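# Sort loose wooden strips into matching colour rows

## Task

Put every loose wooden strip into the row that matches its colour, then release the grippers.

## Robot and tools

Robot: two arms, left_arm and right_arm, each ending in a parallel two-finger gripper. Both report in one shared scene frame: origin on the tabletop midway between the arms, +x out over the table, +z up, and left_arm sits on the +y side. The names left and right do not refer to sides of any camera image. Gripper axes: fingers extend along the gripper's +z and close along its y. The reported end_effector_position is the point between the finger pads, roughly 1 cm short of the fingertips.

Row format (used by execute_actions and move): one flat list of 16 numbers covering both arms, left first: x, y, z, qw, qx, qy, qz, opening for left_arm, then the same eight for right_arm. x, y, z are an absolute target position in metres in the scene frame; qw, qx, qy, qz is an absolute target orientation quaternion, w first, same frame. So each arm's part is a pose, not an offset. Opening runs from -1 (closed) to +1 (fully open, 0.094 m). To keep an arm or its orientation unchanged, resend the identical pose and quaternion you used before (taken from the last result before it was meant to stay), rather than copying a drifted reported quaternion.

execute_actions(actions): a list of up to 15 actions; each action is a list of 1 to 15 rows; each row is applied for one 1/30 s step, and if fewer than 15 rows are given the last row is repeated to fill 15 steps. An empty list just returns the current state and images. Safety check: if any arm's target lies more than 0.6 m from that gripper's current position along any of the gripper's own axes, the action is rejected for both arms; if the first action fails this against the last reported state, or any action is malformed, nothing in the call runs. Per step, the commanded pose is clipped to within 70 mm and 16 degrees of the measured pose, so distant targets need several actions; after an action the arm continues at most to its last clipped pose. Position is prioritised over orientation when both cannot be met.

move(target, speed, blocking): target is one 16-number row as above. Each gripper follows a straight line to its pose; both finish together, within 0.5 to 10 s (cut off at 10 s). speed is the top path speed in m/s, 0.002 to 0.5, default 0.25; rotation is capped at twice that in rad/s. Rotation takes the shorter direction. Paths ignore obstacles and the other arm. The opening is applied at the start. Grippers lag, drift, and can exceed speed near full extension. Faster contact hits harder; aiming past a surface presses harder. With blocking=false the result comes after 0.5 s while motion continues; you must wait or stop before any new move or actions. The result adds a move: line giving the ending (done, off_target, moving, held, fault) and limits hit (paced = pose clipped; held = some steps blocked, after which the arm may jump faster), plus each gripper's distance from its pose.

wait(seconds): 0 to 10; arms keep their last command; returns early if a running move ends. stop(): brakes a running move; needs room, more when fast; fingers keep moving. zoom_image(camera, region): camera is cam_high, cam_left_wrist or cam_right_wrist (each 504x504); region is [x0, y0, x1, y1] in pixels from the top-left, at most 504 by 504. finished_scene(scene): integer number of the scene being closed; irreversible, and the goal must already hold. Answering without a tool call ends everything.

Reading results: the state line lists each gripper's position and quaternion (printed values can be off, more at long reach). Hand target lines show where the controller is currently driving each gripper. grip_measured gives finger opening on the command scale; the last Joint positions value is the opening in metres; each gripper may read up to about 1 mm off consistently. Actions list step readings; HELD marks steps where an arm's command was held back. A pose unreachable line means the clearance check altered or blocked that arm. FAULT lines report an arm stopping. MOTOR HOT appears from 75 C; at 90 C that arm halts 10 s; at 100 C it drops everything and falls, so avoid holding loads for long, including while thinking.

Practical notes: motions usually end about a centimetre or more off, typically low. To grip a strip, command an opening roughly 0.03 below grip_measured; smaller differences grip more gently. Pad force tops out around 50 to 62 N, less for very thin parts. Joint limits per arm (rad): waist -2.618 to 3.054, shoulder 0 to 3.142, elbow 0 to 3.142, wrist pitch -1.571 to 1.571, wrist yaw -1.571 to 1.571, wrist roll -2.094 to 2.094. Expect occasional disturbances tugging a held strip or nudging loose ones. Avoid: knocking or placing anything off the table (task fails), dropping or slamming strips, pressing hard into the table, and letting the arms collide or push on each other. The simulation keeps running while you compose a reply, with the robot holding its last command. Open both grippers and move clear before ending.

Each tool is called as a command line: name --argument value for each argument, lists and objects as JSON in quotes; but a table of rows of numbers goes row by row, as --pt "numbers of a row", without its own name.

## Session

execute_actions --actions '[]'

Scene clock: 0.00 s.
left_arm: end_effector_position=(+0.2187, +0.4626, +0.1497) grip_measured=+1.000 end_effector_quat_wxyz=(+0.405, -0.217, +0.877, -0.136) | right_arm: end_effector_position=(+0.5424, -0.0750, +0.1320) grip_measured=+1.000 end_effector_quat_wxyz=(+0.696, -0.115, +0.649, +0.285)
Joint positions: left_arm=[ 0.896  0.844  0.625 -0.766  0.705  0.208  0.094] | right_arm=[ 0.264  2.436  1.341  1.227 -0.164  0.235  0.094]
Joint velocities: left_arm=[ 0.012 -0.007 -0.012  0.095  0.007  0.007  0.   ] | right_arm=[-0.022 -0.002 -0.007 -0.051 -0.066 -0.022  0.   ]
Hand target (left_arm): +0.220, +0.462, +0.154; +0.412, -0.211, +0.876, -0.136
Hand target (right_arm): +0.543, -0.075, +0.150; +0.708, -0.115, +0.635, +0.288

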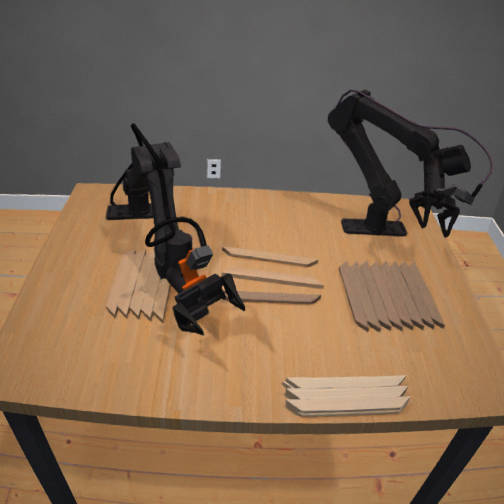

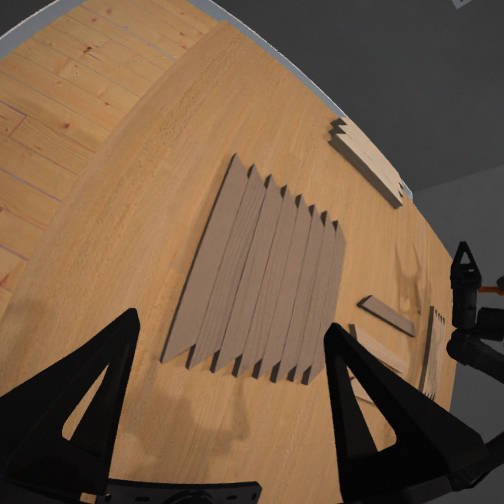

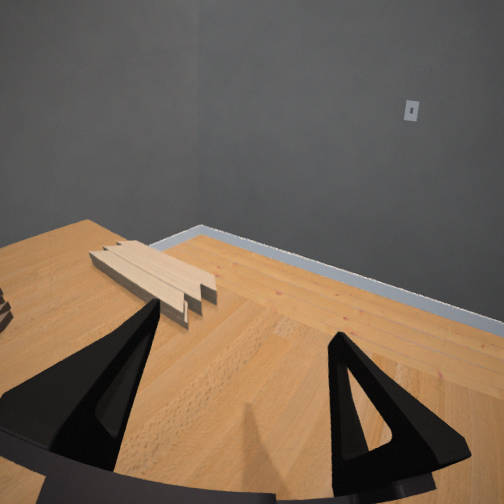

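move --target '[0.25,0.05,0.25,0,0,1,0,1,0.2,-0.4,0.25,0,0,1,0,1]'

zoom_image --camera "cam_high" --region '[80,200,460,430]'

Scene clock: 4.63 s.
left_arm: end_effector_position=(+0.2590, +0.0533, +0.2447) grip_measured=+1.000 end_effector_quat_wxyz=(+0.099, +0.005, +0.991, -0.095) | right_arm: end_effector_position=(+0.2027, -0.3993, +0.2495) grip_measured=+1.000 end_effector_quat_wxyz=(+0.113, -0.004, +0.993, -0.029)
Joint positions: left_arm=[-0.913  1.95   2.205 -1.554 -0.035 -0.88   0.094] | right_arm=[-0.356  1.319  1.56  -1.578  0.006 -0.23   0.094]
Joint velocities: left_arm=[-0.017 -0.007 -0.007  0.022  0.007 -0.022  0.   ] | right_arm=[-0.007  0.002 -0.017  0.066 -0.037 -0.022  0.   ]
Hand target (left_arm): +0.257, +0.051, +0.248; +0.099, +0.004, +0.990, -0.097
Hand target (right_arm): +0.198, -0.402, +0.252; +0.118, -0.003, +0.992, -0.035
Off the commanded pose (left_arm): 0.011 m, 16 deg; orientation clipped at the last step of the last action.
Off the commanded pose (right_arm): 0.003 m, 13 deg.
joint sent to its limit (left arm) — the command would take joint 4 (wrist pitch) past its lower limit, so that joint was sent only as far as its limit.
joint sent to its limit (right arm) — the command would take joint 4 (wrist pitch) past its lower limit, so that joint was sent only as far as its limit.
move: off_target (left_arm, right_arm); limits=paced

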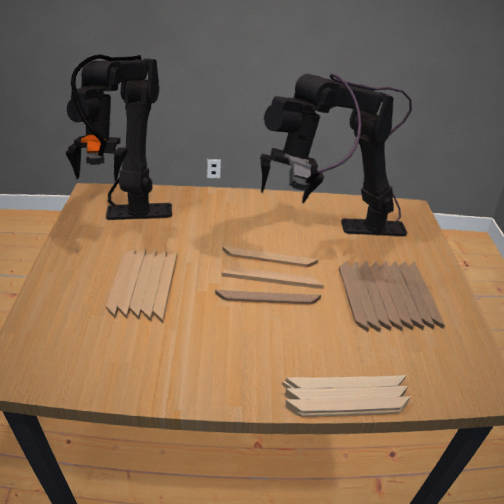

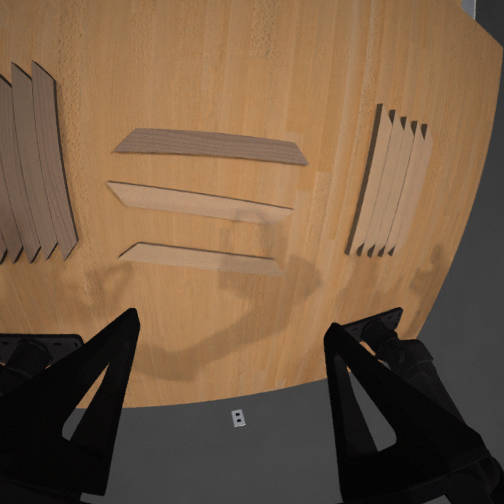

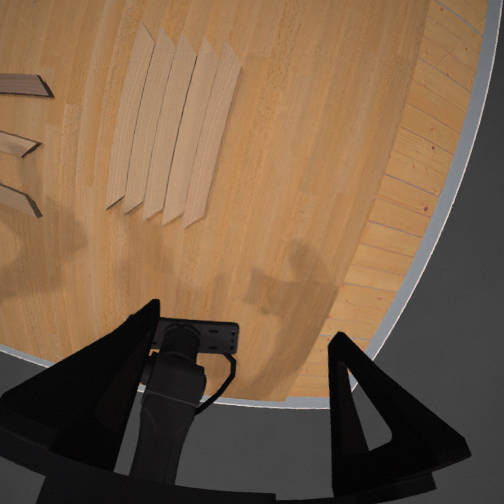

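Region (80, 200, 460, 430) of cam_high's 504x504 image, scaled by 1.326, with more detail than that image has; it fills the top 305 rows of this view, and the rest is white.

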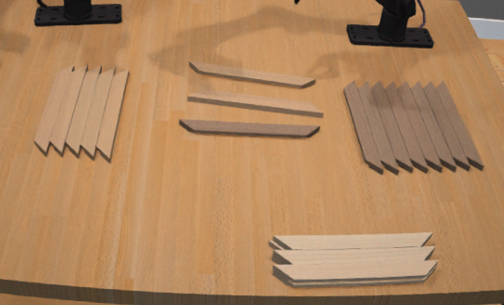

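move --target '[0.38,0.08,0.07,0,-0.675,0.737,0,1,0.24,-0.08,0.07,0,-0.675,0.737,0,1]'

Scene clock: 9.67 s.
left_arm: end_effector_position=(+0.3751, +0.0815, +0.0667) grip_measured=+1.000 end_effector_quat_wxyz=(-0.005, -0.659, +0.752, -0.003) | right_arm: end_effector_position=(+0.2384, -0.0914, +0.0644) grip_measured=+1.000 end_effector_quat_wxyz=(-0.011, -0.672, +0.740, -0.018)
Joint positions: left_arm=[-0.663  2.426  2.279 -1.42   0.012 -2.086  0.094] | right_arm=[ 0.647  1.988  1.559 -1.165  0.035 -0.692  0.094]
Joint velocities: left_arm=[-0.022 -0.007  0.002 -0.051 -0.051 -0.037  0.   ] | right_arm=[-0.002 -0.007  0.007 -0.081 -0.022 -0.051  0.   ]
Hand target (left_arm): +0.377, +0.084, +0.070; -0.006, -0.667, +0.745, -0.001
Hand target (right_arm): +0.241, -0.081, +0.070; +0.004, -0.677, +0.736, -0.009
Off the commanded pose (left_arm): 0.006 m, 3 deg.
Off the commanded pose (right_arm): 0.013 m, 2 deg.
joint sent to its limit (left arm) — the command would take joint 6 (wrist roll) past its lower limit, so that joint was sent only as far as its limit.
move: off_target (left_arm, right_arm)

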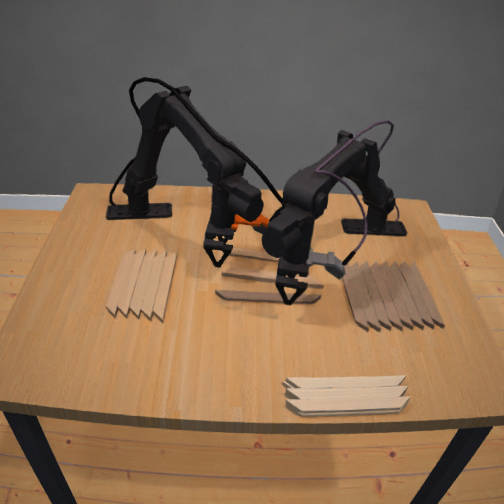

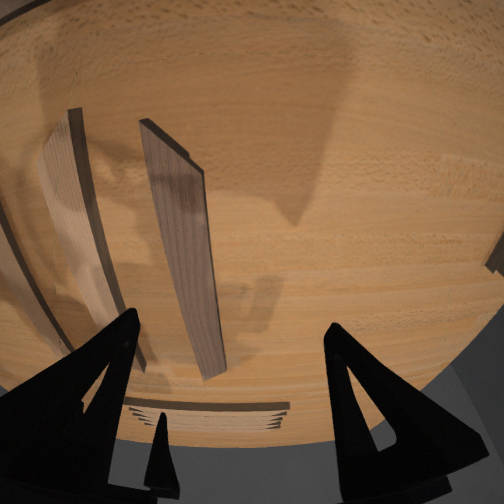

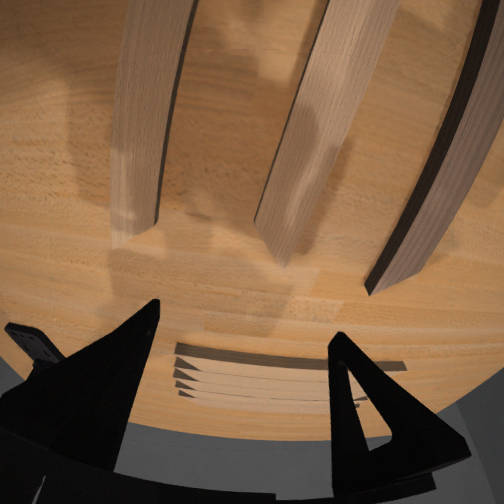

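move --target '[0.355,0.08,0.04,0,-0.675,0.737,0,0.5,0.2,-0.2,0.09,0,-0.66,0.75,0,0.4]' --speed 0.12

Scene clock: 11.53 s.
left_arm: end_effector_position=(+0.3585, +0.0834, +0.0321) grip_measured=+0.501 end_effector_quat_wxyz=(-0.013, -0.654, +0.756, +0.008) | right_arm: end_effector_position=(+0.2020, -0.2002, +0.0836) grip_measured=+0.402 end_effector_quat_wxyz=(-0.013, -0.660, +0.751, -0.007)
Joint positions: left_arm=[-0.678  2.379  2.057 -1.27   0.022 -2.087  0.071] | right_arm=[ 0.445  1.615  1.173 -1.154  0.017 -0.863  0.066]
Joint velocities: left_arm=[-0.002 -0.017 -0.017 -0.022 -0.022  0.125 -0.001] | right_arm=[-0.022 -0.002 -0.022  0.037 -0.022  0.022  0.001]
Hand target (left_arm): +0.355, +0.081, +0.040; -0.011, -0.655, +0.756, -0.000
Hand target (right_arm): +0.200, -0.200, +0.090; -0.002, -0.660, +0.751, +0.001
Off the commanded pose (left_arm): 0.009 m, 4 deg.
Off the commanded pose (right_arm): 0.007 m, 2 deg.
joint sent to its limit (left arm) — the command would take joint 6 (wrist roll) past its lower limit, so that joint was sent only as far as its limit.
move: off_target (left_arm)

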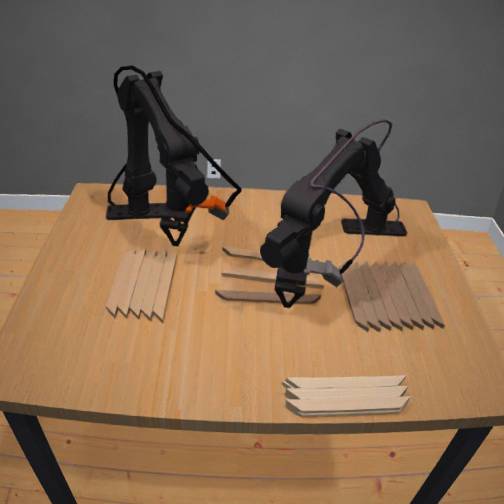

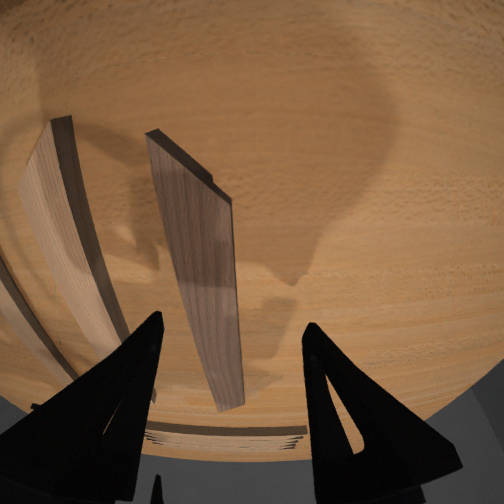

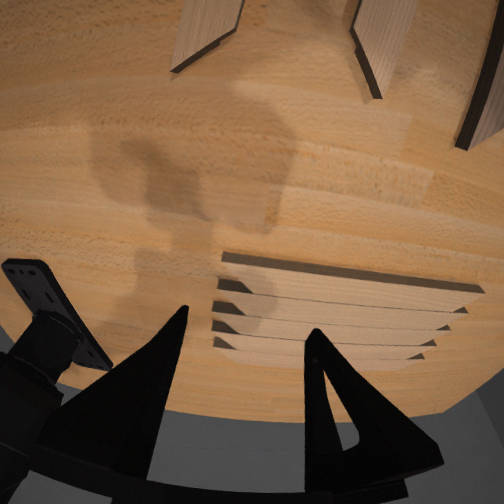

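move --target '[0.343,0.08,0.02,0,-0.675,0.737,0,0.5,0.2,-0.2,0.09,0,-0.66,0.75,0,0.4]' --speed 0.05

move --target '[0.343,0.08,0.02,0,-0.675,0.737,0,-0.6,0.2,-0.2,0.09,0,-0.66,0.75,0,0.4]'

Scene clock: 13.03 s.
left_arm: end_effector_position=(+0.3464, +0.0823, +0.0146) grip_measured=+0.501 end_effector_quat_wxyz=(-0.016, -0.649, +0.761, +0.006) | right_arm: end_effector_position=(+0.2019, -0.2001, +0.0836) grip_measured=+0.402 end_effector_quat_wxyz=(-0.013, -0.661, +0.750, -0.006)
Joint positions: left_arm=[-0.694  2.344  1.926 -1.17   0.029 -2.087  0.071] | right_arm=[ 0.445  1.615  1.173 -1.154  0.017 -0.865  0.066]
Joint velocities: left_arm=[ 0.017 -0.007  0.007  0.095  0.037  0.007  0.   ] | right_arm=[-0.007 -0.012 -0.027 -0.022 -0.007  0.007  0.   ]
Hand target (left_arm): +0.343, +0.080, +0.020; -0.014, -0.649, +0.760, -0.001
Hand target (right_arm): +0.200, -0.200, +0.090; -0.000, -0.661, +0.751, +0.000
Off the commanded pose (left_arm): 0.007 m, 5 deg.
Off the commanded pose (right_arm): 0.007 m, 2 deg.
joint sent to its limit (left arm) — the command would take joint 6 (wrist roll) past its lower limit, so that joint was sent only as far as its limit.
move: off_target (left_arm)

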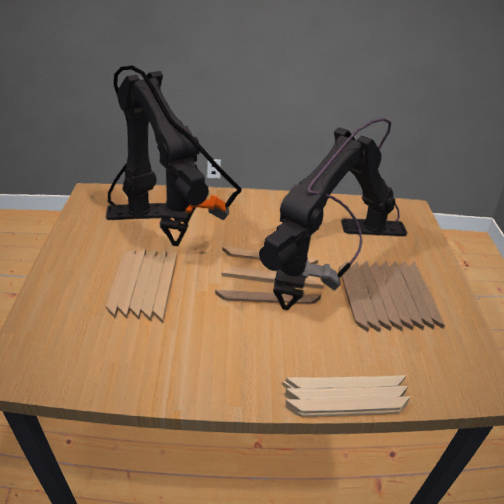

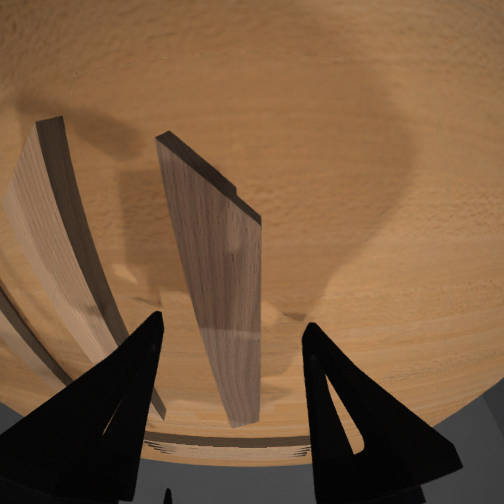

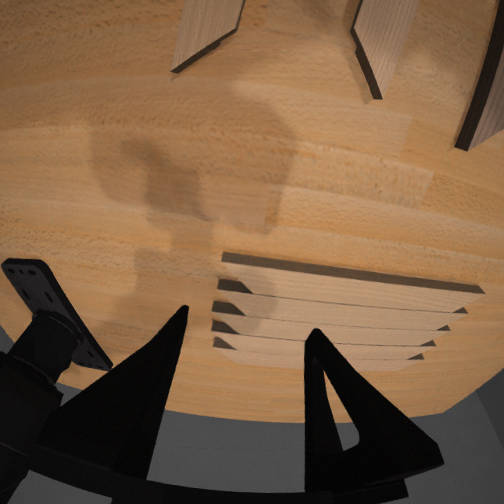

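Scene clock: 13.73 s.
left_arm: end_effector_position=(+0.3466, +0.0821, +0.0146) grip_measured=-0.439 end_effector_quat_wxyz=(-0.016, -0.649, +0.761, +0.005) | right_arm: end_effector_position=(+0.2019, -0.2001, +0.0836) grip_measured=+0.402 end_effector_quat_wxyz=(-0.013, -0.661, +0.750, -0.006)
Joint positions: left_arm=[-0.694  2.344  1.926 -1.169  0.029 -2.088  0.026] | right_arm=[ 0.445  1.615  1.173 -1.154  0.017 -0.865  0.066]
Joint velocities: left_arm=[-0.022 -0.002  0.022  0.037  0.066  0.037 -0.001] | right_arm=[-0.002 -0.007 -0.002 -0.007 -0.066 -0.066 -0.002]
Hand target (left_arm): +0.343, +0.080, +0.020; -0.014, -0.649, +0.760, -0.001
Hand target (right_arm): +0.200, -0.200, +0.090; -0.000, -0.661, +0.751, -0.000
Off the commanded pose (left_arm): 0.007 m, 4 deg.
Off the commanded pose (right_arm): 0.007 m, 2 deg.
joint sent to its limit (left arm) — the command would take joint 6 (wrist roll) past its lower limit, so that joint was sent only as far as its limit.
move: off_target (left_arm)

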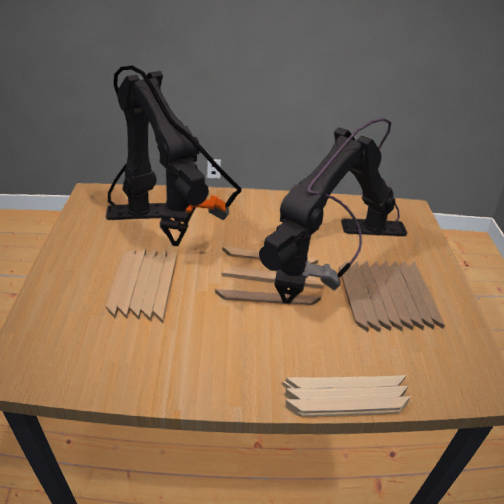

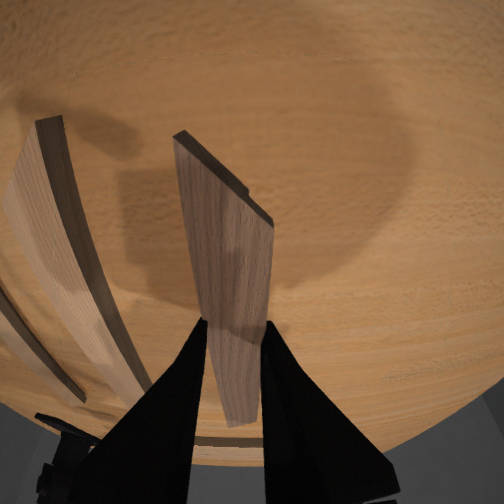

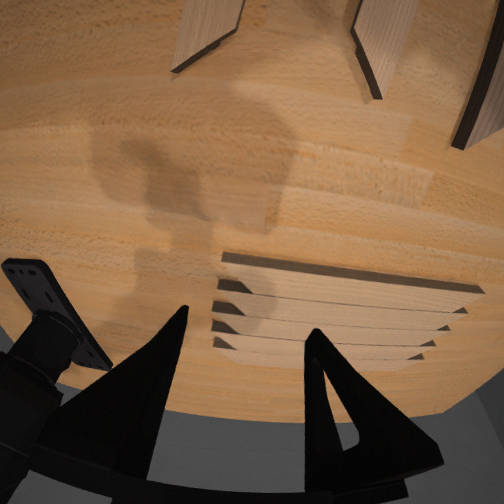

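move --target '[0.343,0.09,0.07,0,-0.65,0.76,0,-0.55,0.2,-0.2,0.09,0,-0.66,0.75,0,0.4]' --speed 0.12

move --target '[0.38,0.19,0.06,0,0,1,0,-0.55,0.2,-0.2,0.09,0,-0.66,0.75,0,0.4]'

Scene clock: 15.27 s.
left_arm: end_effector_position=(+0.3425, +0.0893, +0.0568) grip_measured=-0.439 end_effector_quat_wxyz=(-0.007, -0.649, +0.761, +0.005) | right_arm: end_effector_position=(+0.2019, -0.2001, +0.0836) grip_measured=+0.402 end_effector_quat_wxyz=(-0.013, -0.661, +0.750, -0.006)
Joint positions: left_arm=[-0.694  2.281  1.986 -1.289  0.012 -2.088  0.026] | right_arm=[ 0.445  1.615  1.173 -1.154  0.017 -0.865  0.066]
Joint velocities: left_arm=[ 0.002  0.017 -0.002 -0.051 -0.066 -0.007  0.001] | right_arm=[-0.012  0.007 -0.002 -0.037  0.066 -0.007  0.001]
Hand target (left_arm): +0.344, +0.089, +0.070; +0.000, -0.650, +0.760, -0.001
Hand target (right_arm): +0.200, -0.200, +0.090; -0.000, -0.661, +0.751, -0.000
Off the commanded pose (left_arm): 0.013 m, 1 deg.
Off the commanded pose (right_arm): 0.007 m, 2 deg.
move: off_target (left_arm)

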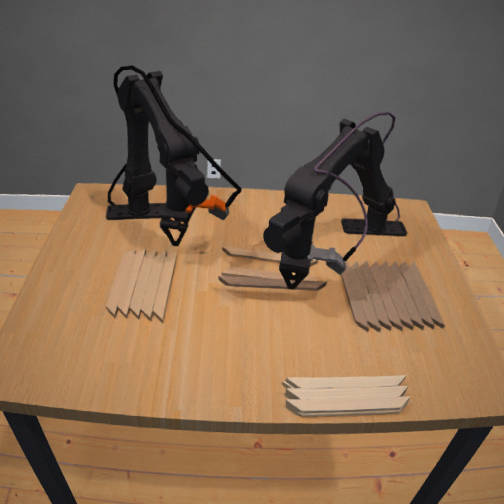

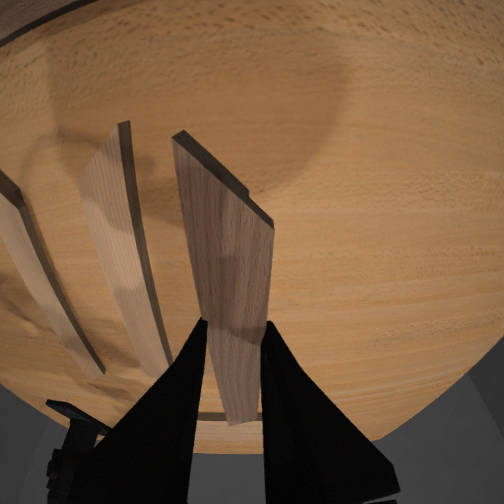

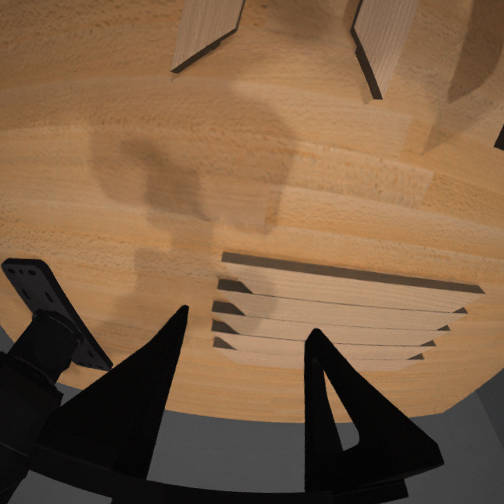

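Scene clock: 18.67 s.
left_arm: end_effector_position=(+0.3750, +0.1864, +0.0529) grip_measured=-0.437 end_effector_quat_wxyz=(-0.017, -0.003, +1.000, +0.003) | right_arm: end_effector_position=(+0.2019, -0.2001, +0.0836) grip_measured=+0.402 end_effector_quat_wxyz=(-0.013, -0.661, +0.750, -0.006)
Joint positions: left_arm=[-0.462  2.195  1.829 -1.237  0.01  -0.449  0.026] | right_arm=[ 0.445  1.615  1.173 -1.154  0.017 -0.865  0.066]
Joint velocities: left_arm=[-0.017 -0.002 -0.002 -0.007 -0.022  0.051  0.   ] | right_arm=[ 0.002  0.007 -0.002 -0.007 -0.007 -0.037 -0.002]
Hand target (left_arm): +0.378, +0.190, +0.060; -0.002, -0.000, +1.000, -0.001
Hand target (right_arm): +0.200, -0.200, +0.090; -0.000, -0.661, +0.751, -0.000
Off the commanded pose (left_arm): 0.009 m, 2 deg.
Off the commanded pose (right_arm): 0.007 m, 2 deg.
move: done

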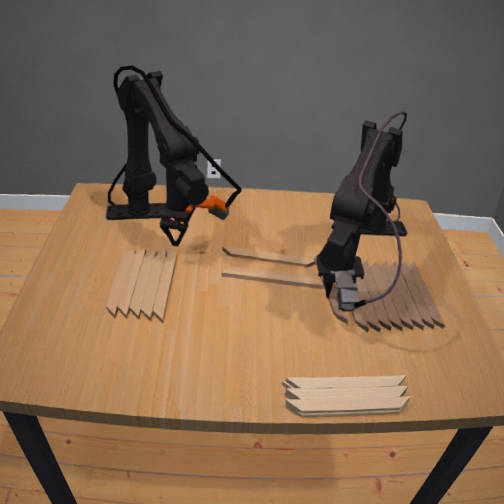

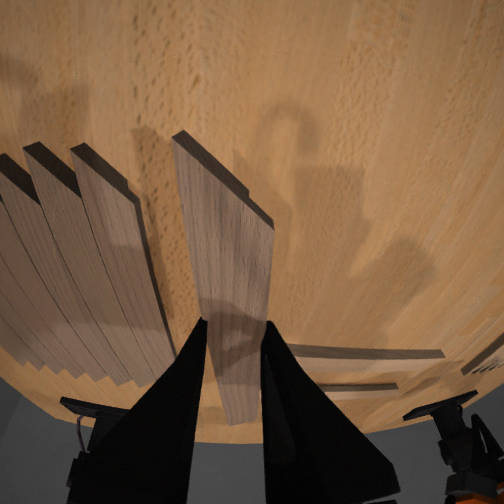

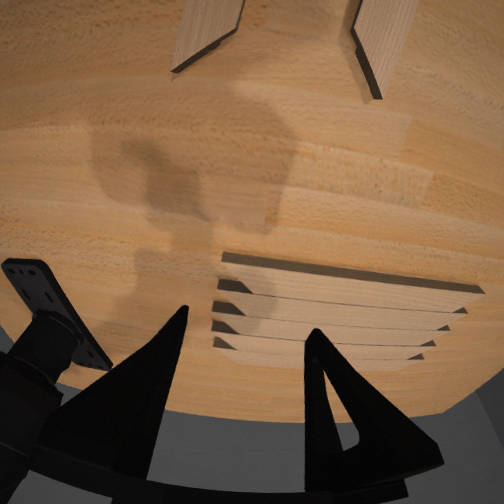

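move --target '[0.375,0.202,0.036,0,-0.03,1,0,-0.55,0.195,-0.03,0.05,0,-0.66,0.75,0,0.4]' --speed 0.12

Scene clock: 20.97 s.
left_arm: end_effector_position=(+0.3818, +0.2032, +0.0266) grip_measured=-0.439 end_effector_quat_wxyz=(+0.001, -0.028, +1.000, +0.002) | right_arm: end_effector_position=(+0.1942, -0.0392, +0.0444) grip_measured=+0.402 end_effector_quat_wxyz=(-0.007, -0.662, +0.750, -0.011)
Joint positions: left_arm=[-0.424  2.18   1.698 -1.09  -0.004 -0.462  0.026] | right_arm=[ 0.819  2.041  1.555 -1.103  0.017 -0.492  0.066]
Joint velocities: left_arm=[-0.007 -0.017 -0.012 -0.007 -0.037 -0.022 -0.001] | right_arm=[ 0.012  0.012 -0.002  0.037 -0.066 -0.051 -0.   ]
Hand target (left_arm): +0.375, +0.202, +0.036; -0.000, -0.030, +1.000, -0.000
Hand target (right_arm): +0.196, -0.030, +0.050; +0.003, -0.661, +0.751, -0.002
Off the commanded pose (left_arm): 0.012 m, 0 deg.
Off the commanded pose (right_arm): 0.011 m, 1 deg.
move: off_target (left_arm, right_arm)

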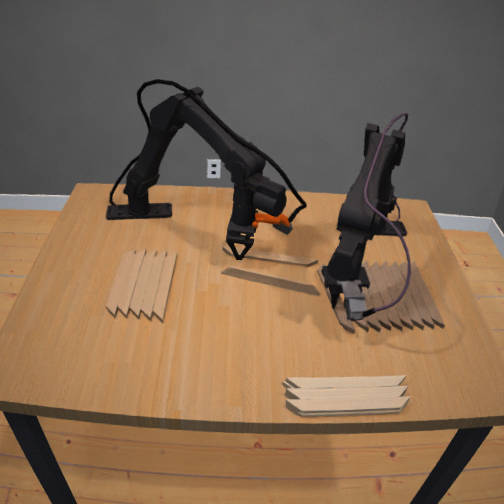

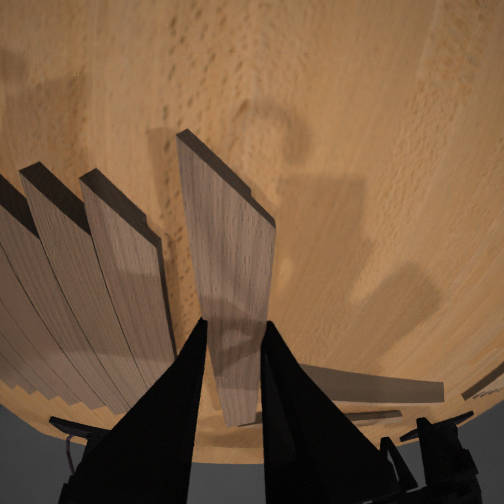

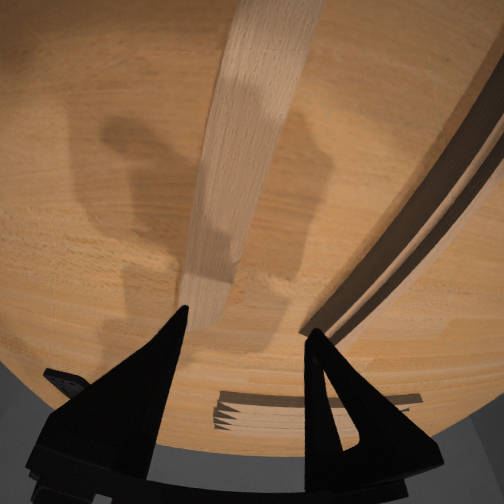

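move --target '[0.356,0.2,0.022,0,-0.03,1,0,-0.55,0.19,0.01,0.045,0,-0.635,0.77,0,0.4]' --speed 0.05

Scene clock: 22.63 s.
left_arm: end_effector_position=(+0.3562, +0.2049, +0.0158) grip_measured=-0.439 end_effector_quat_wxyz=(-0.013, -0.029, +0.999, +0.009) | right_arm: end_effector_position=(+0.1923, +0.0024, +0.0398) grip_measured=+0.402 end_effector_quat_wxyz=(-0.003, -0.636, +0.771, -0.009)
Joint positions: left_arm=[-0.446  2.128  1.572 -1.045 -0.004 -0.486  0.026] | right_arm=[ 0.88   2.168  1.733 -1.147  0.015 -0.364  0.066]
Joint velocities: left_arm=[-0.017  0.007  0.007  0.051  0.022  0.037 -0.001] | right_arm=[ 0.002 -0.007 -0.002 -0.007 -0.051 -0.051  0.001]
Hand target (left_arm): +0.356, +0.200, +0.022; -0.000, -0.030, +1.000, +0.000
Hand target (right_arm): +0.190, +0.010, +0.045; +0.001, -0.636, +0.772, -0.000
Off the commanded pose (left_arm): 0.008 m, 2 deg.
Off the commanded pose (right_arm): 0.010 m, 1 deg.
move: done

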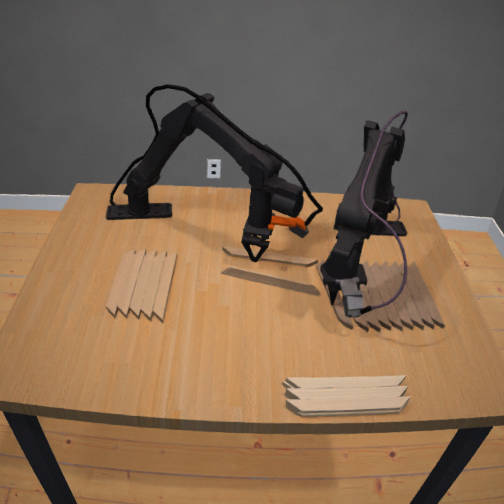

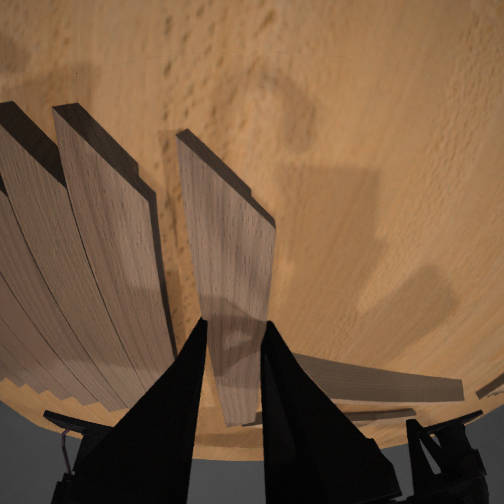

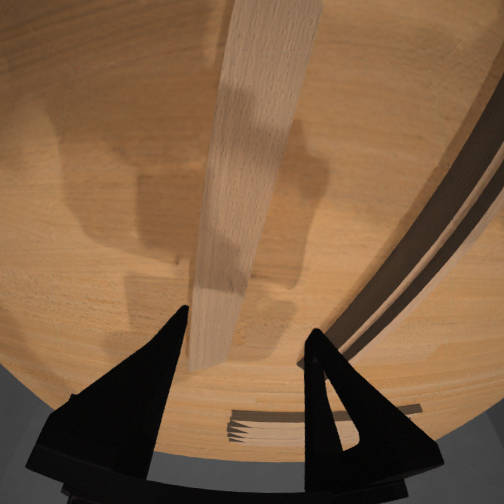

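move --target '[0.363,0.2,0.022,0,-0.03,1,0,-0.55,0.177,0.012,0.04,0,-0.62,0.785,0,0.4]' --speed 0.05

move --target '[0.363,0.196,0.022,0,-0.03,1,0,-0.3,0.177,0.012,0.019,0,-0.62,0.785,0,0.4]' --speed 0.05

move --target '[0.363,0.196,0.06,0,-0.03,1,0,-0.3,0.177,0.012,0.019,0,-0.62,0.785,0,-0.55]' --speed 0.08

Scene clock: 23.93 s.
left_arm: end_effector_position=(+0.3568, +0.2047, +0.0158) grip_measured=-0.439 end_effector_quat_wxyz=(-0.012, -0.030, +0.999, +0.008) | right_arm: end_effector_position=(+0.1799, +0.0063, +0.0376) grip_measured=+0.402 end_effector_quat_wxyz=(-0.007, -0.621, +0.784, -0.010)
Joint positions: left_arm=[-0.446  2.128  1.572 -1.043 -0.004 -0.487  0.026] | right_arm=[ 0.91   2.168  1.724 -1.148  0.014 -0.293  0.066]
Joint velocities: left_arm=[ 0.002 -0.012 -0.017 -0.037 -0.11  -0.081 -0.   ] | right_arm=[-0.012  0.002 -0.012 -0.051 -0.007 -0.037  0.   ]
Hand target (left_arm): +0.363, +0.200, +0.022; -0.000, -0.030, +1.000, -0.000
Hand target (right_arm): +0.177, +0.012, +0.040; +0.000, -0.620, +0.785, -0.000
Off the commanded pose (left_arm): 0.010 m, 2 deg.
Off the commanded pose (right_arm): 0.007 m, 1 deg.
move: done

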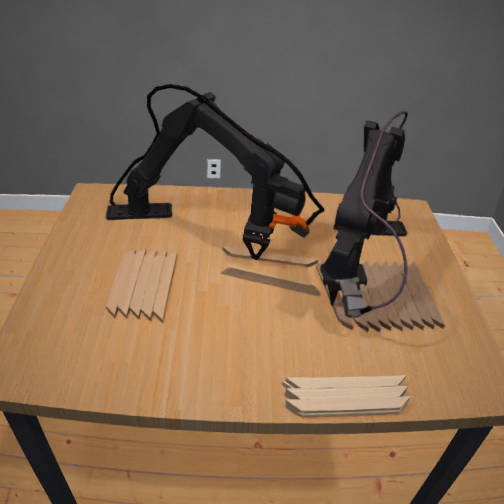

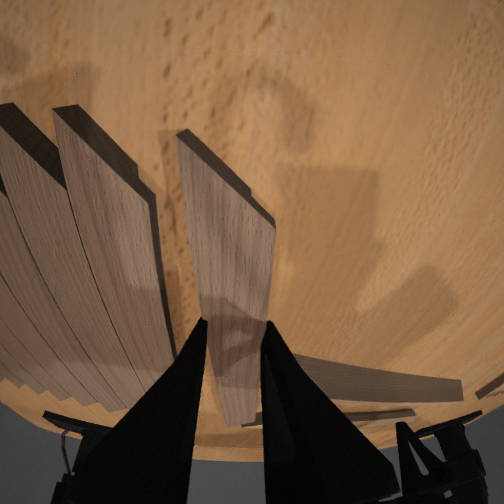

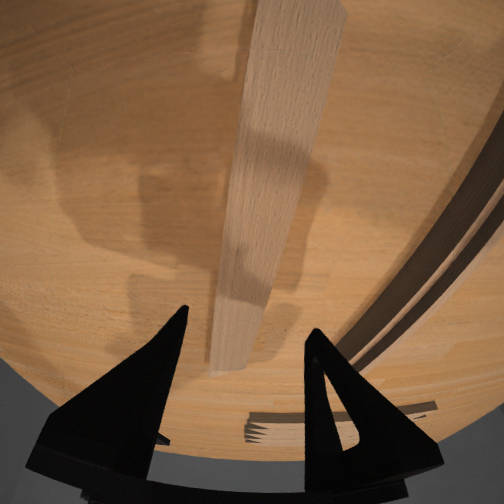

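Scene clock: 24.83 s.
left_arm: end_effector_position=(+0.3568, +0.2045, +0.0158) grip_measured=-0.301 end_effector_quat_wxyz=(-0.012, -0.030, +0.999, +0.008) | right_arm: end_effector_position=(+0.1805, +0.0073, +0.0242) grip_measured=+0.402 end_effector_quat_wxyz=(+0.001, -0.619, +0.785, -0.007)
Joint positions: left_arm=[-0.446  2.128  1.572 -1.043 -0.003 -0.488  0.033] | right_arm=[ 0.91   2.168  1.67  -1.077  0.014 -0.29   0.066]
Joint velocities: left_arm=[-0.002  0.002 -0.002  0.022 -0.095 -0.007  0.   ] | right_arm=[ 0.012  0.012 -0.012  0.007  0.066 -0.022  0.001]
Hand target (left_arm): +0.363, +0.196, +0.022; +0.000, -0.030, +1.000, -0.000
Hand target (right_arm): +0.177, +0.012, +0.019; -0.000, -0.620, +0.785, -0.000
Off the commanded pose (left_arm): 0.012 m, 2 deg.
Off the commanded pose (right_arm): 0.008 m, 1 deg.
move: off_target (left_arm)

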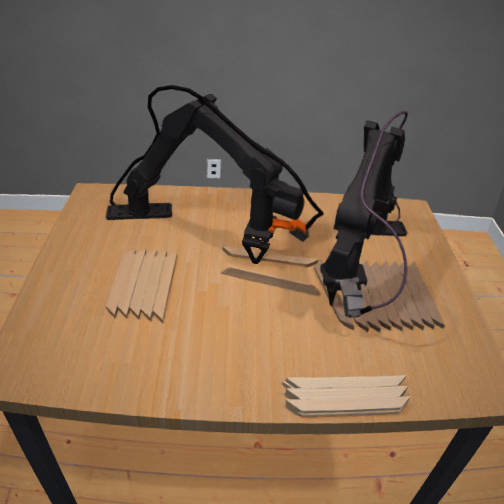

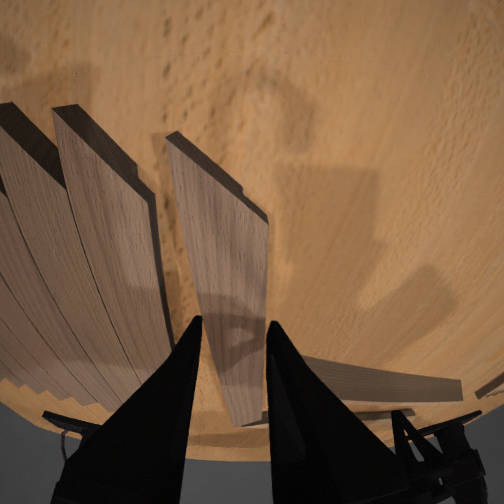

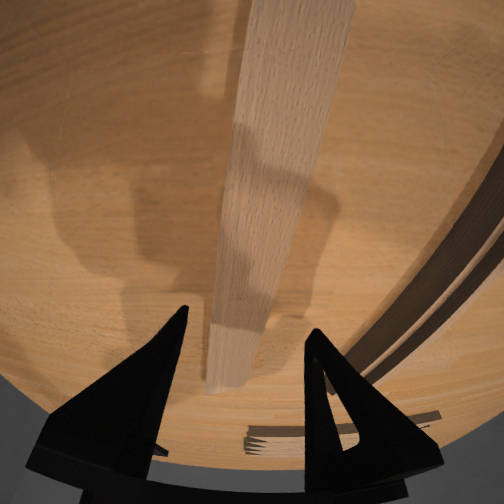

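Scene clock: 25.93 s.
left_arm: end_effector_position=(+0.3601, +0.2030, +0.0431) grip_measured=-0.301 end_effector_quat_wxyz=(-0.015, -0.030, +0.999, +0.009) | right_arm: end_effector_position=(+0.1807, +0.0072, +0.0242) grip_measured=-0.548 end_effector_quat_wxyz=(+0.001, -0.619, +0.785, -0.008)
Joint positions: left_arm=[-0.446  2.121  1.673 -1.158 -0.003 -0.488  0.033] | right_arm=[ 0.91   2.168  1.67  -1.077  0.015 -0.29   0.021]
Joint velocities: left_arm=[-0.027 -0.007 -0.037  0.007  0.051 -0.007  0.   ] | right_arm=[-0.007  0.007 -0.002 -0.037 -0.081  0.037 -0.   ]
Hand target (left_arm): +0.364, +0.196, +0.060; +0.000, -0.030, +1.000, -0.000
Hand target (right_arm): +0.177, +0.012, +0.019; -0.000, -0.620, +0.785, -0.000
Off the commanded pose (left_arm): 0.018 m, 2 deg.
Off the commanded pose (right_arm): 0.008 m, 1 deg.
move: off_target (left_arm)

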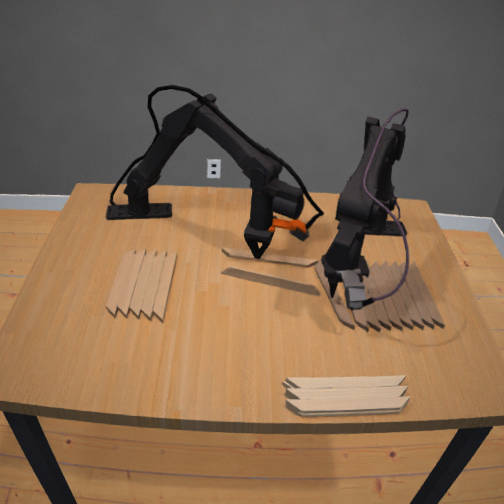

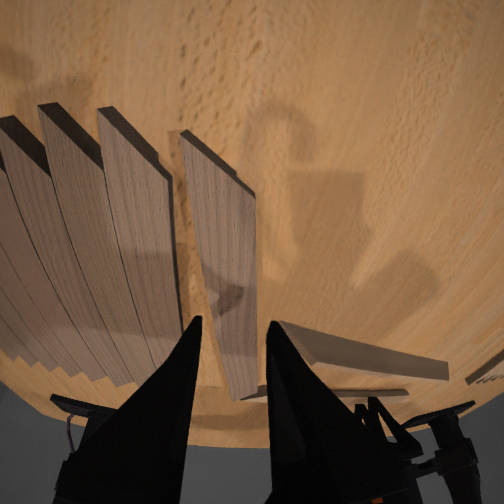

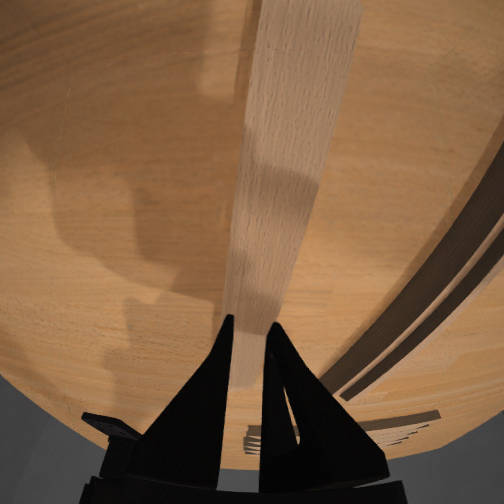

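move --target '[0.38,0.15,0.07,0,0,1,0,-1,0.177,0.012,0.019,0,-0.62,0.785,0,0.4]' --speed 0.1

move --target '[0.38,0.09,0.04,0,0,1,0,-1,0.177,0.012,0.008,0,-0.62,0.785,0,0.4]' --speed 0.06

move --target '[0.38,0.09,0.04,0,0,1,0,-1,0.177,0.012,0.008,0,-0.62,0.785,0,-0.55]'

Scene clock: 27.80 s.
left_arm: end_effector_position=(+0.3799, +0.1543, +0.0664) grip_measured=-0.979 end_effector_quat_wxyz=(+0.000, +0.002, +1.000, +0.001) | right_arm: end_effector_position=(+0.1808, +0.0076, +0.0242) grip_measured=+0.399 end_effector_quat_wxyz=(+0.002, -0.619, +0.785, -0.007)
Joint positions: left_arm=[-0.528  2.24   1.957 -1.289 -0.002 -0.506  0.001] | right_arm=[ 0.91   2.168  1.67  -1.075  0.014 -0.29   0.066]
Joint velocities: left_arm=[-0.012 -0.007  0.002 -0.007 -0.022 -0.007  0.001] | right_arm=[-0.007 -0.017 -0.002  0.037 -0.022 -0.081  0.001]
Hand target (left_arm): +0.381, +0.150, +0.069; +0.001, -0.000, +1.000, +0.000
Hand target (right_arm): +0.177, +0.012, +0.019; -0.000, -0.620, +0.785, +0.000
Off the commanded pose (left_arm): 0.006 m, 0 deg.
Off the commanded pose (right_arm): 0.008 m, 1 deg.
move: done

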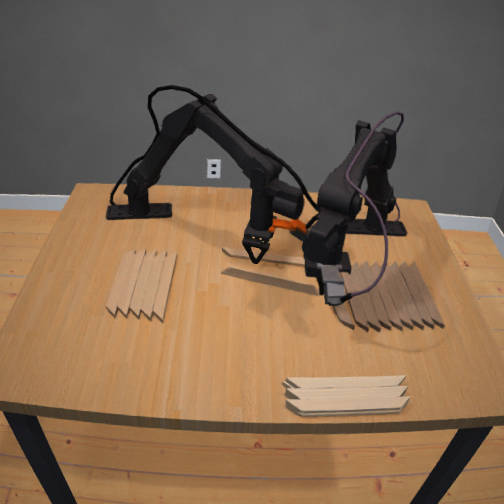

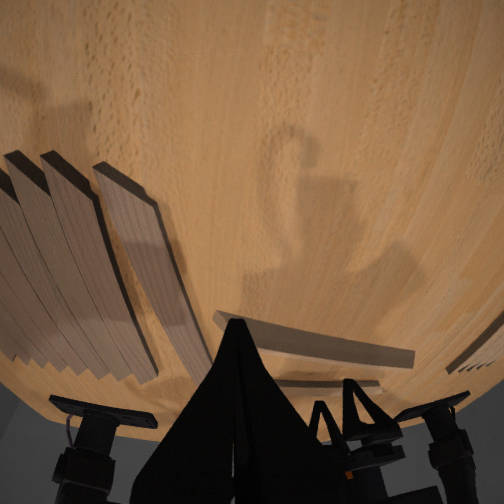

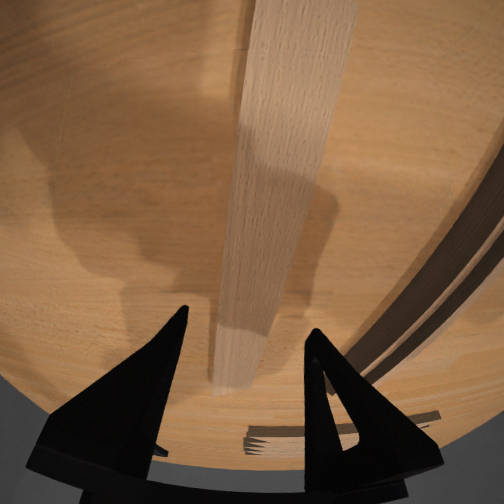

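Scene clock: 29.30 s.
left_arm: end_effector_position=(+0.3800, +0.0948, +0.0360) grip_measured=-0.979 end_effector_quat_wxyz=(-0.001, +0.003, +1.000, +0.002) | right_arm: end_effector_position=(+0.1815, +0.0088, +0.0122) grip_measured=+0.399 end_effector_quat_wxyz=(+0.001, -0.619, +0.785, -0.007)
Joint positions: left_arm=[-0.639  2.408  2.125 -1.29  -0.002 -0.615  0.001] | right_arm=[ 0.91   2.188  1.652 -1.039  0.014 -0.29   0.066]
Joint velocities: left_arm=[ 0.022  0.012  0.017 -0.007  0.066 -0.007  0.   ] | right_arm=[ 0.007 -0.012 -0.007 -0.022  0.037 -0.051  0.   ]
Hand target (left_arm): +0.381, +0.090, +0.040; +0.001, -0.000, +1.000, +0.000
Hand target (right_arm): +0.177, +0.012, +0.008; -0.000, -0.620, +0.785, -0.000
Off the commanded pose (left_arm): 0.006 m, 0 deg.
Off the commanded pose (right_arm): 0.007 m, 1 deg.
move: done

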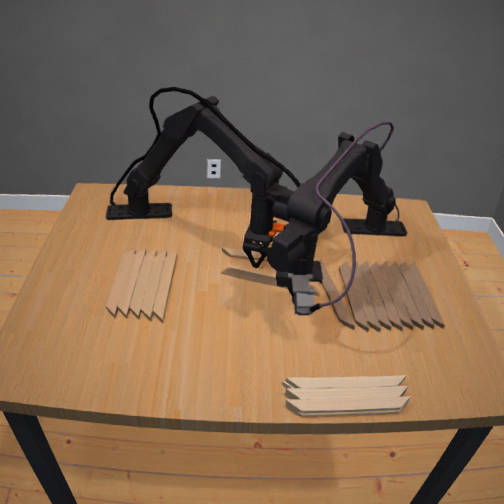

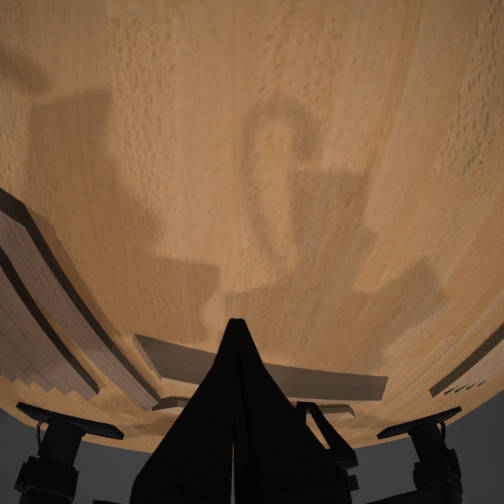

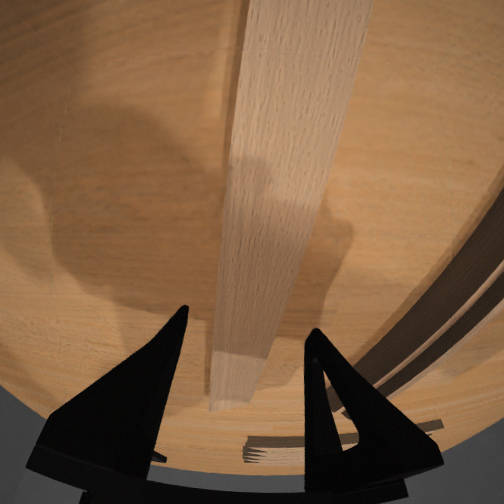

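Scene clock: 30.00 s.
left_arm: end_effector_position=(+0.3797, +0.0950, +0.0360) grip_measured=-0.979 end_effector_quat_wxyz=(-0.001, +0.002, +1.000, +0.002) | right_arm: end_effector_position=(+0.1815, +0.0090, +0.0122) grip_measured=-0.425 end_effector_quat_wxyz=(+0.001, -0.619, +0.785, -0.007)
Joint positions: left_arm=[-0.639  2.408  2.125 -1.292 -0.002 -0.618  0.001] | right_arm=[ 0.91   2.188  1.652 -1.038  0.014 -0.29   0.027]
Joint velocities: left_arm=[ 0.012  0.012  0.002  0.007  0.022  0.066 -0.   ] | right_arm=[-0.012  0.017 -0.012 -0.095 -0.007  0.037  0.   ]
Hand target (left_arm): +0.380, +0.090, +0.040; +0.001, +0.000, +1.000, -0.000
Hand target (right_arm): +0.177, +0.012, +0.008; -0.000, -0.620, +0.785, -0.000
Off the commanded pose (left_arm): 0.006 m, 0 deg.
Off the commanded pose (right_arm): 0.007 m, 1 deg.
move: done

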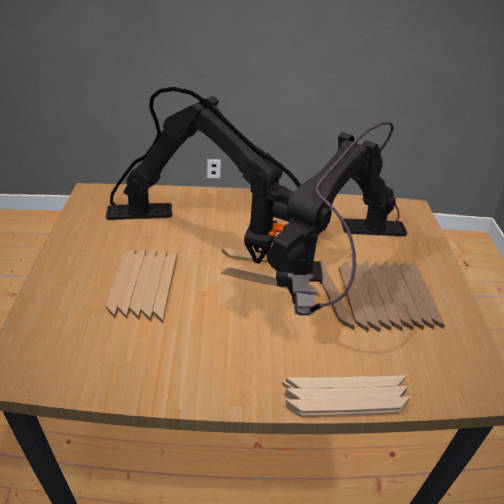

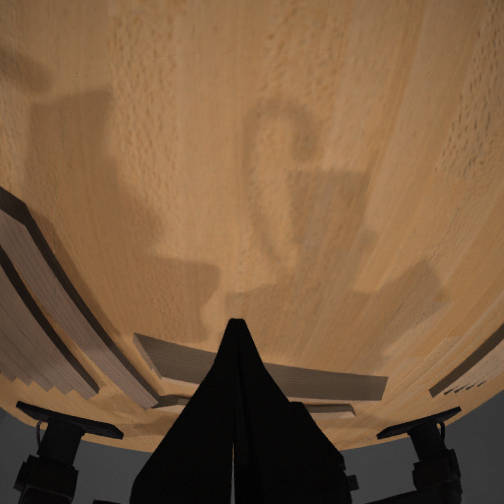

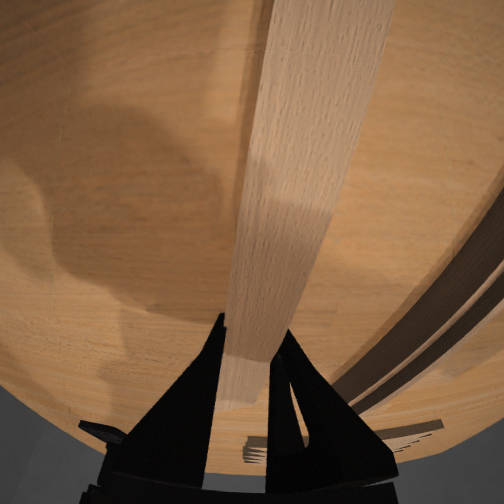

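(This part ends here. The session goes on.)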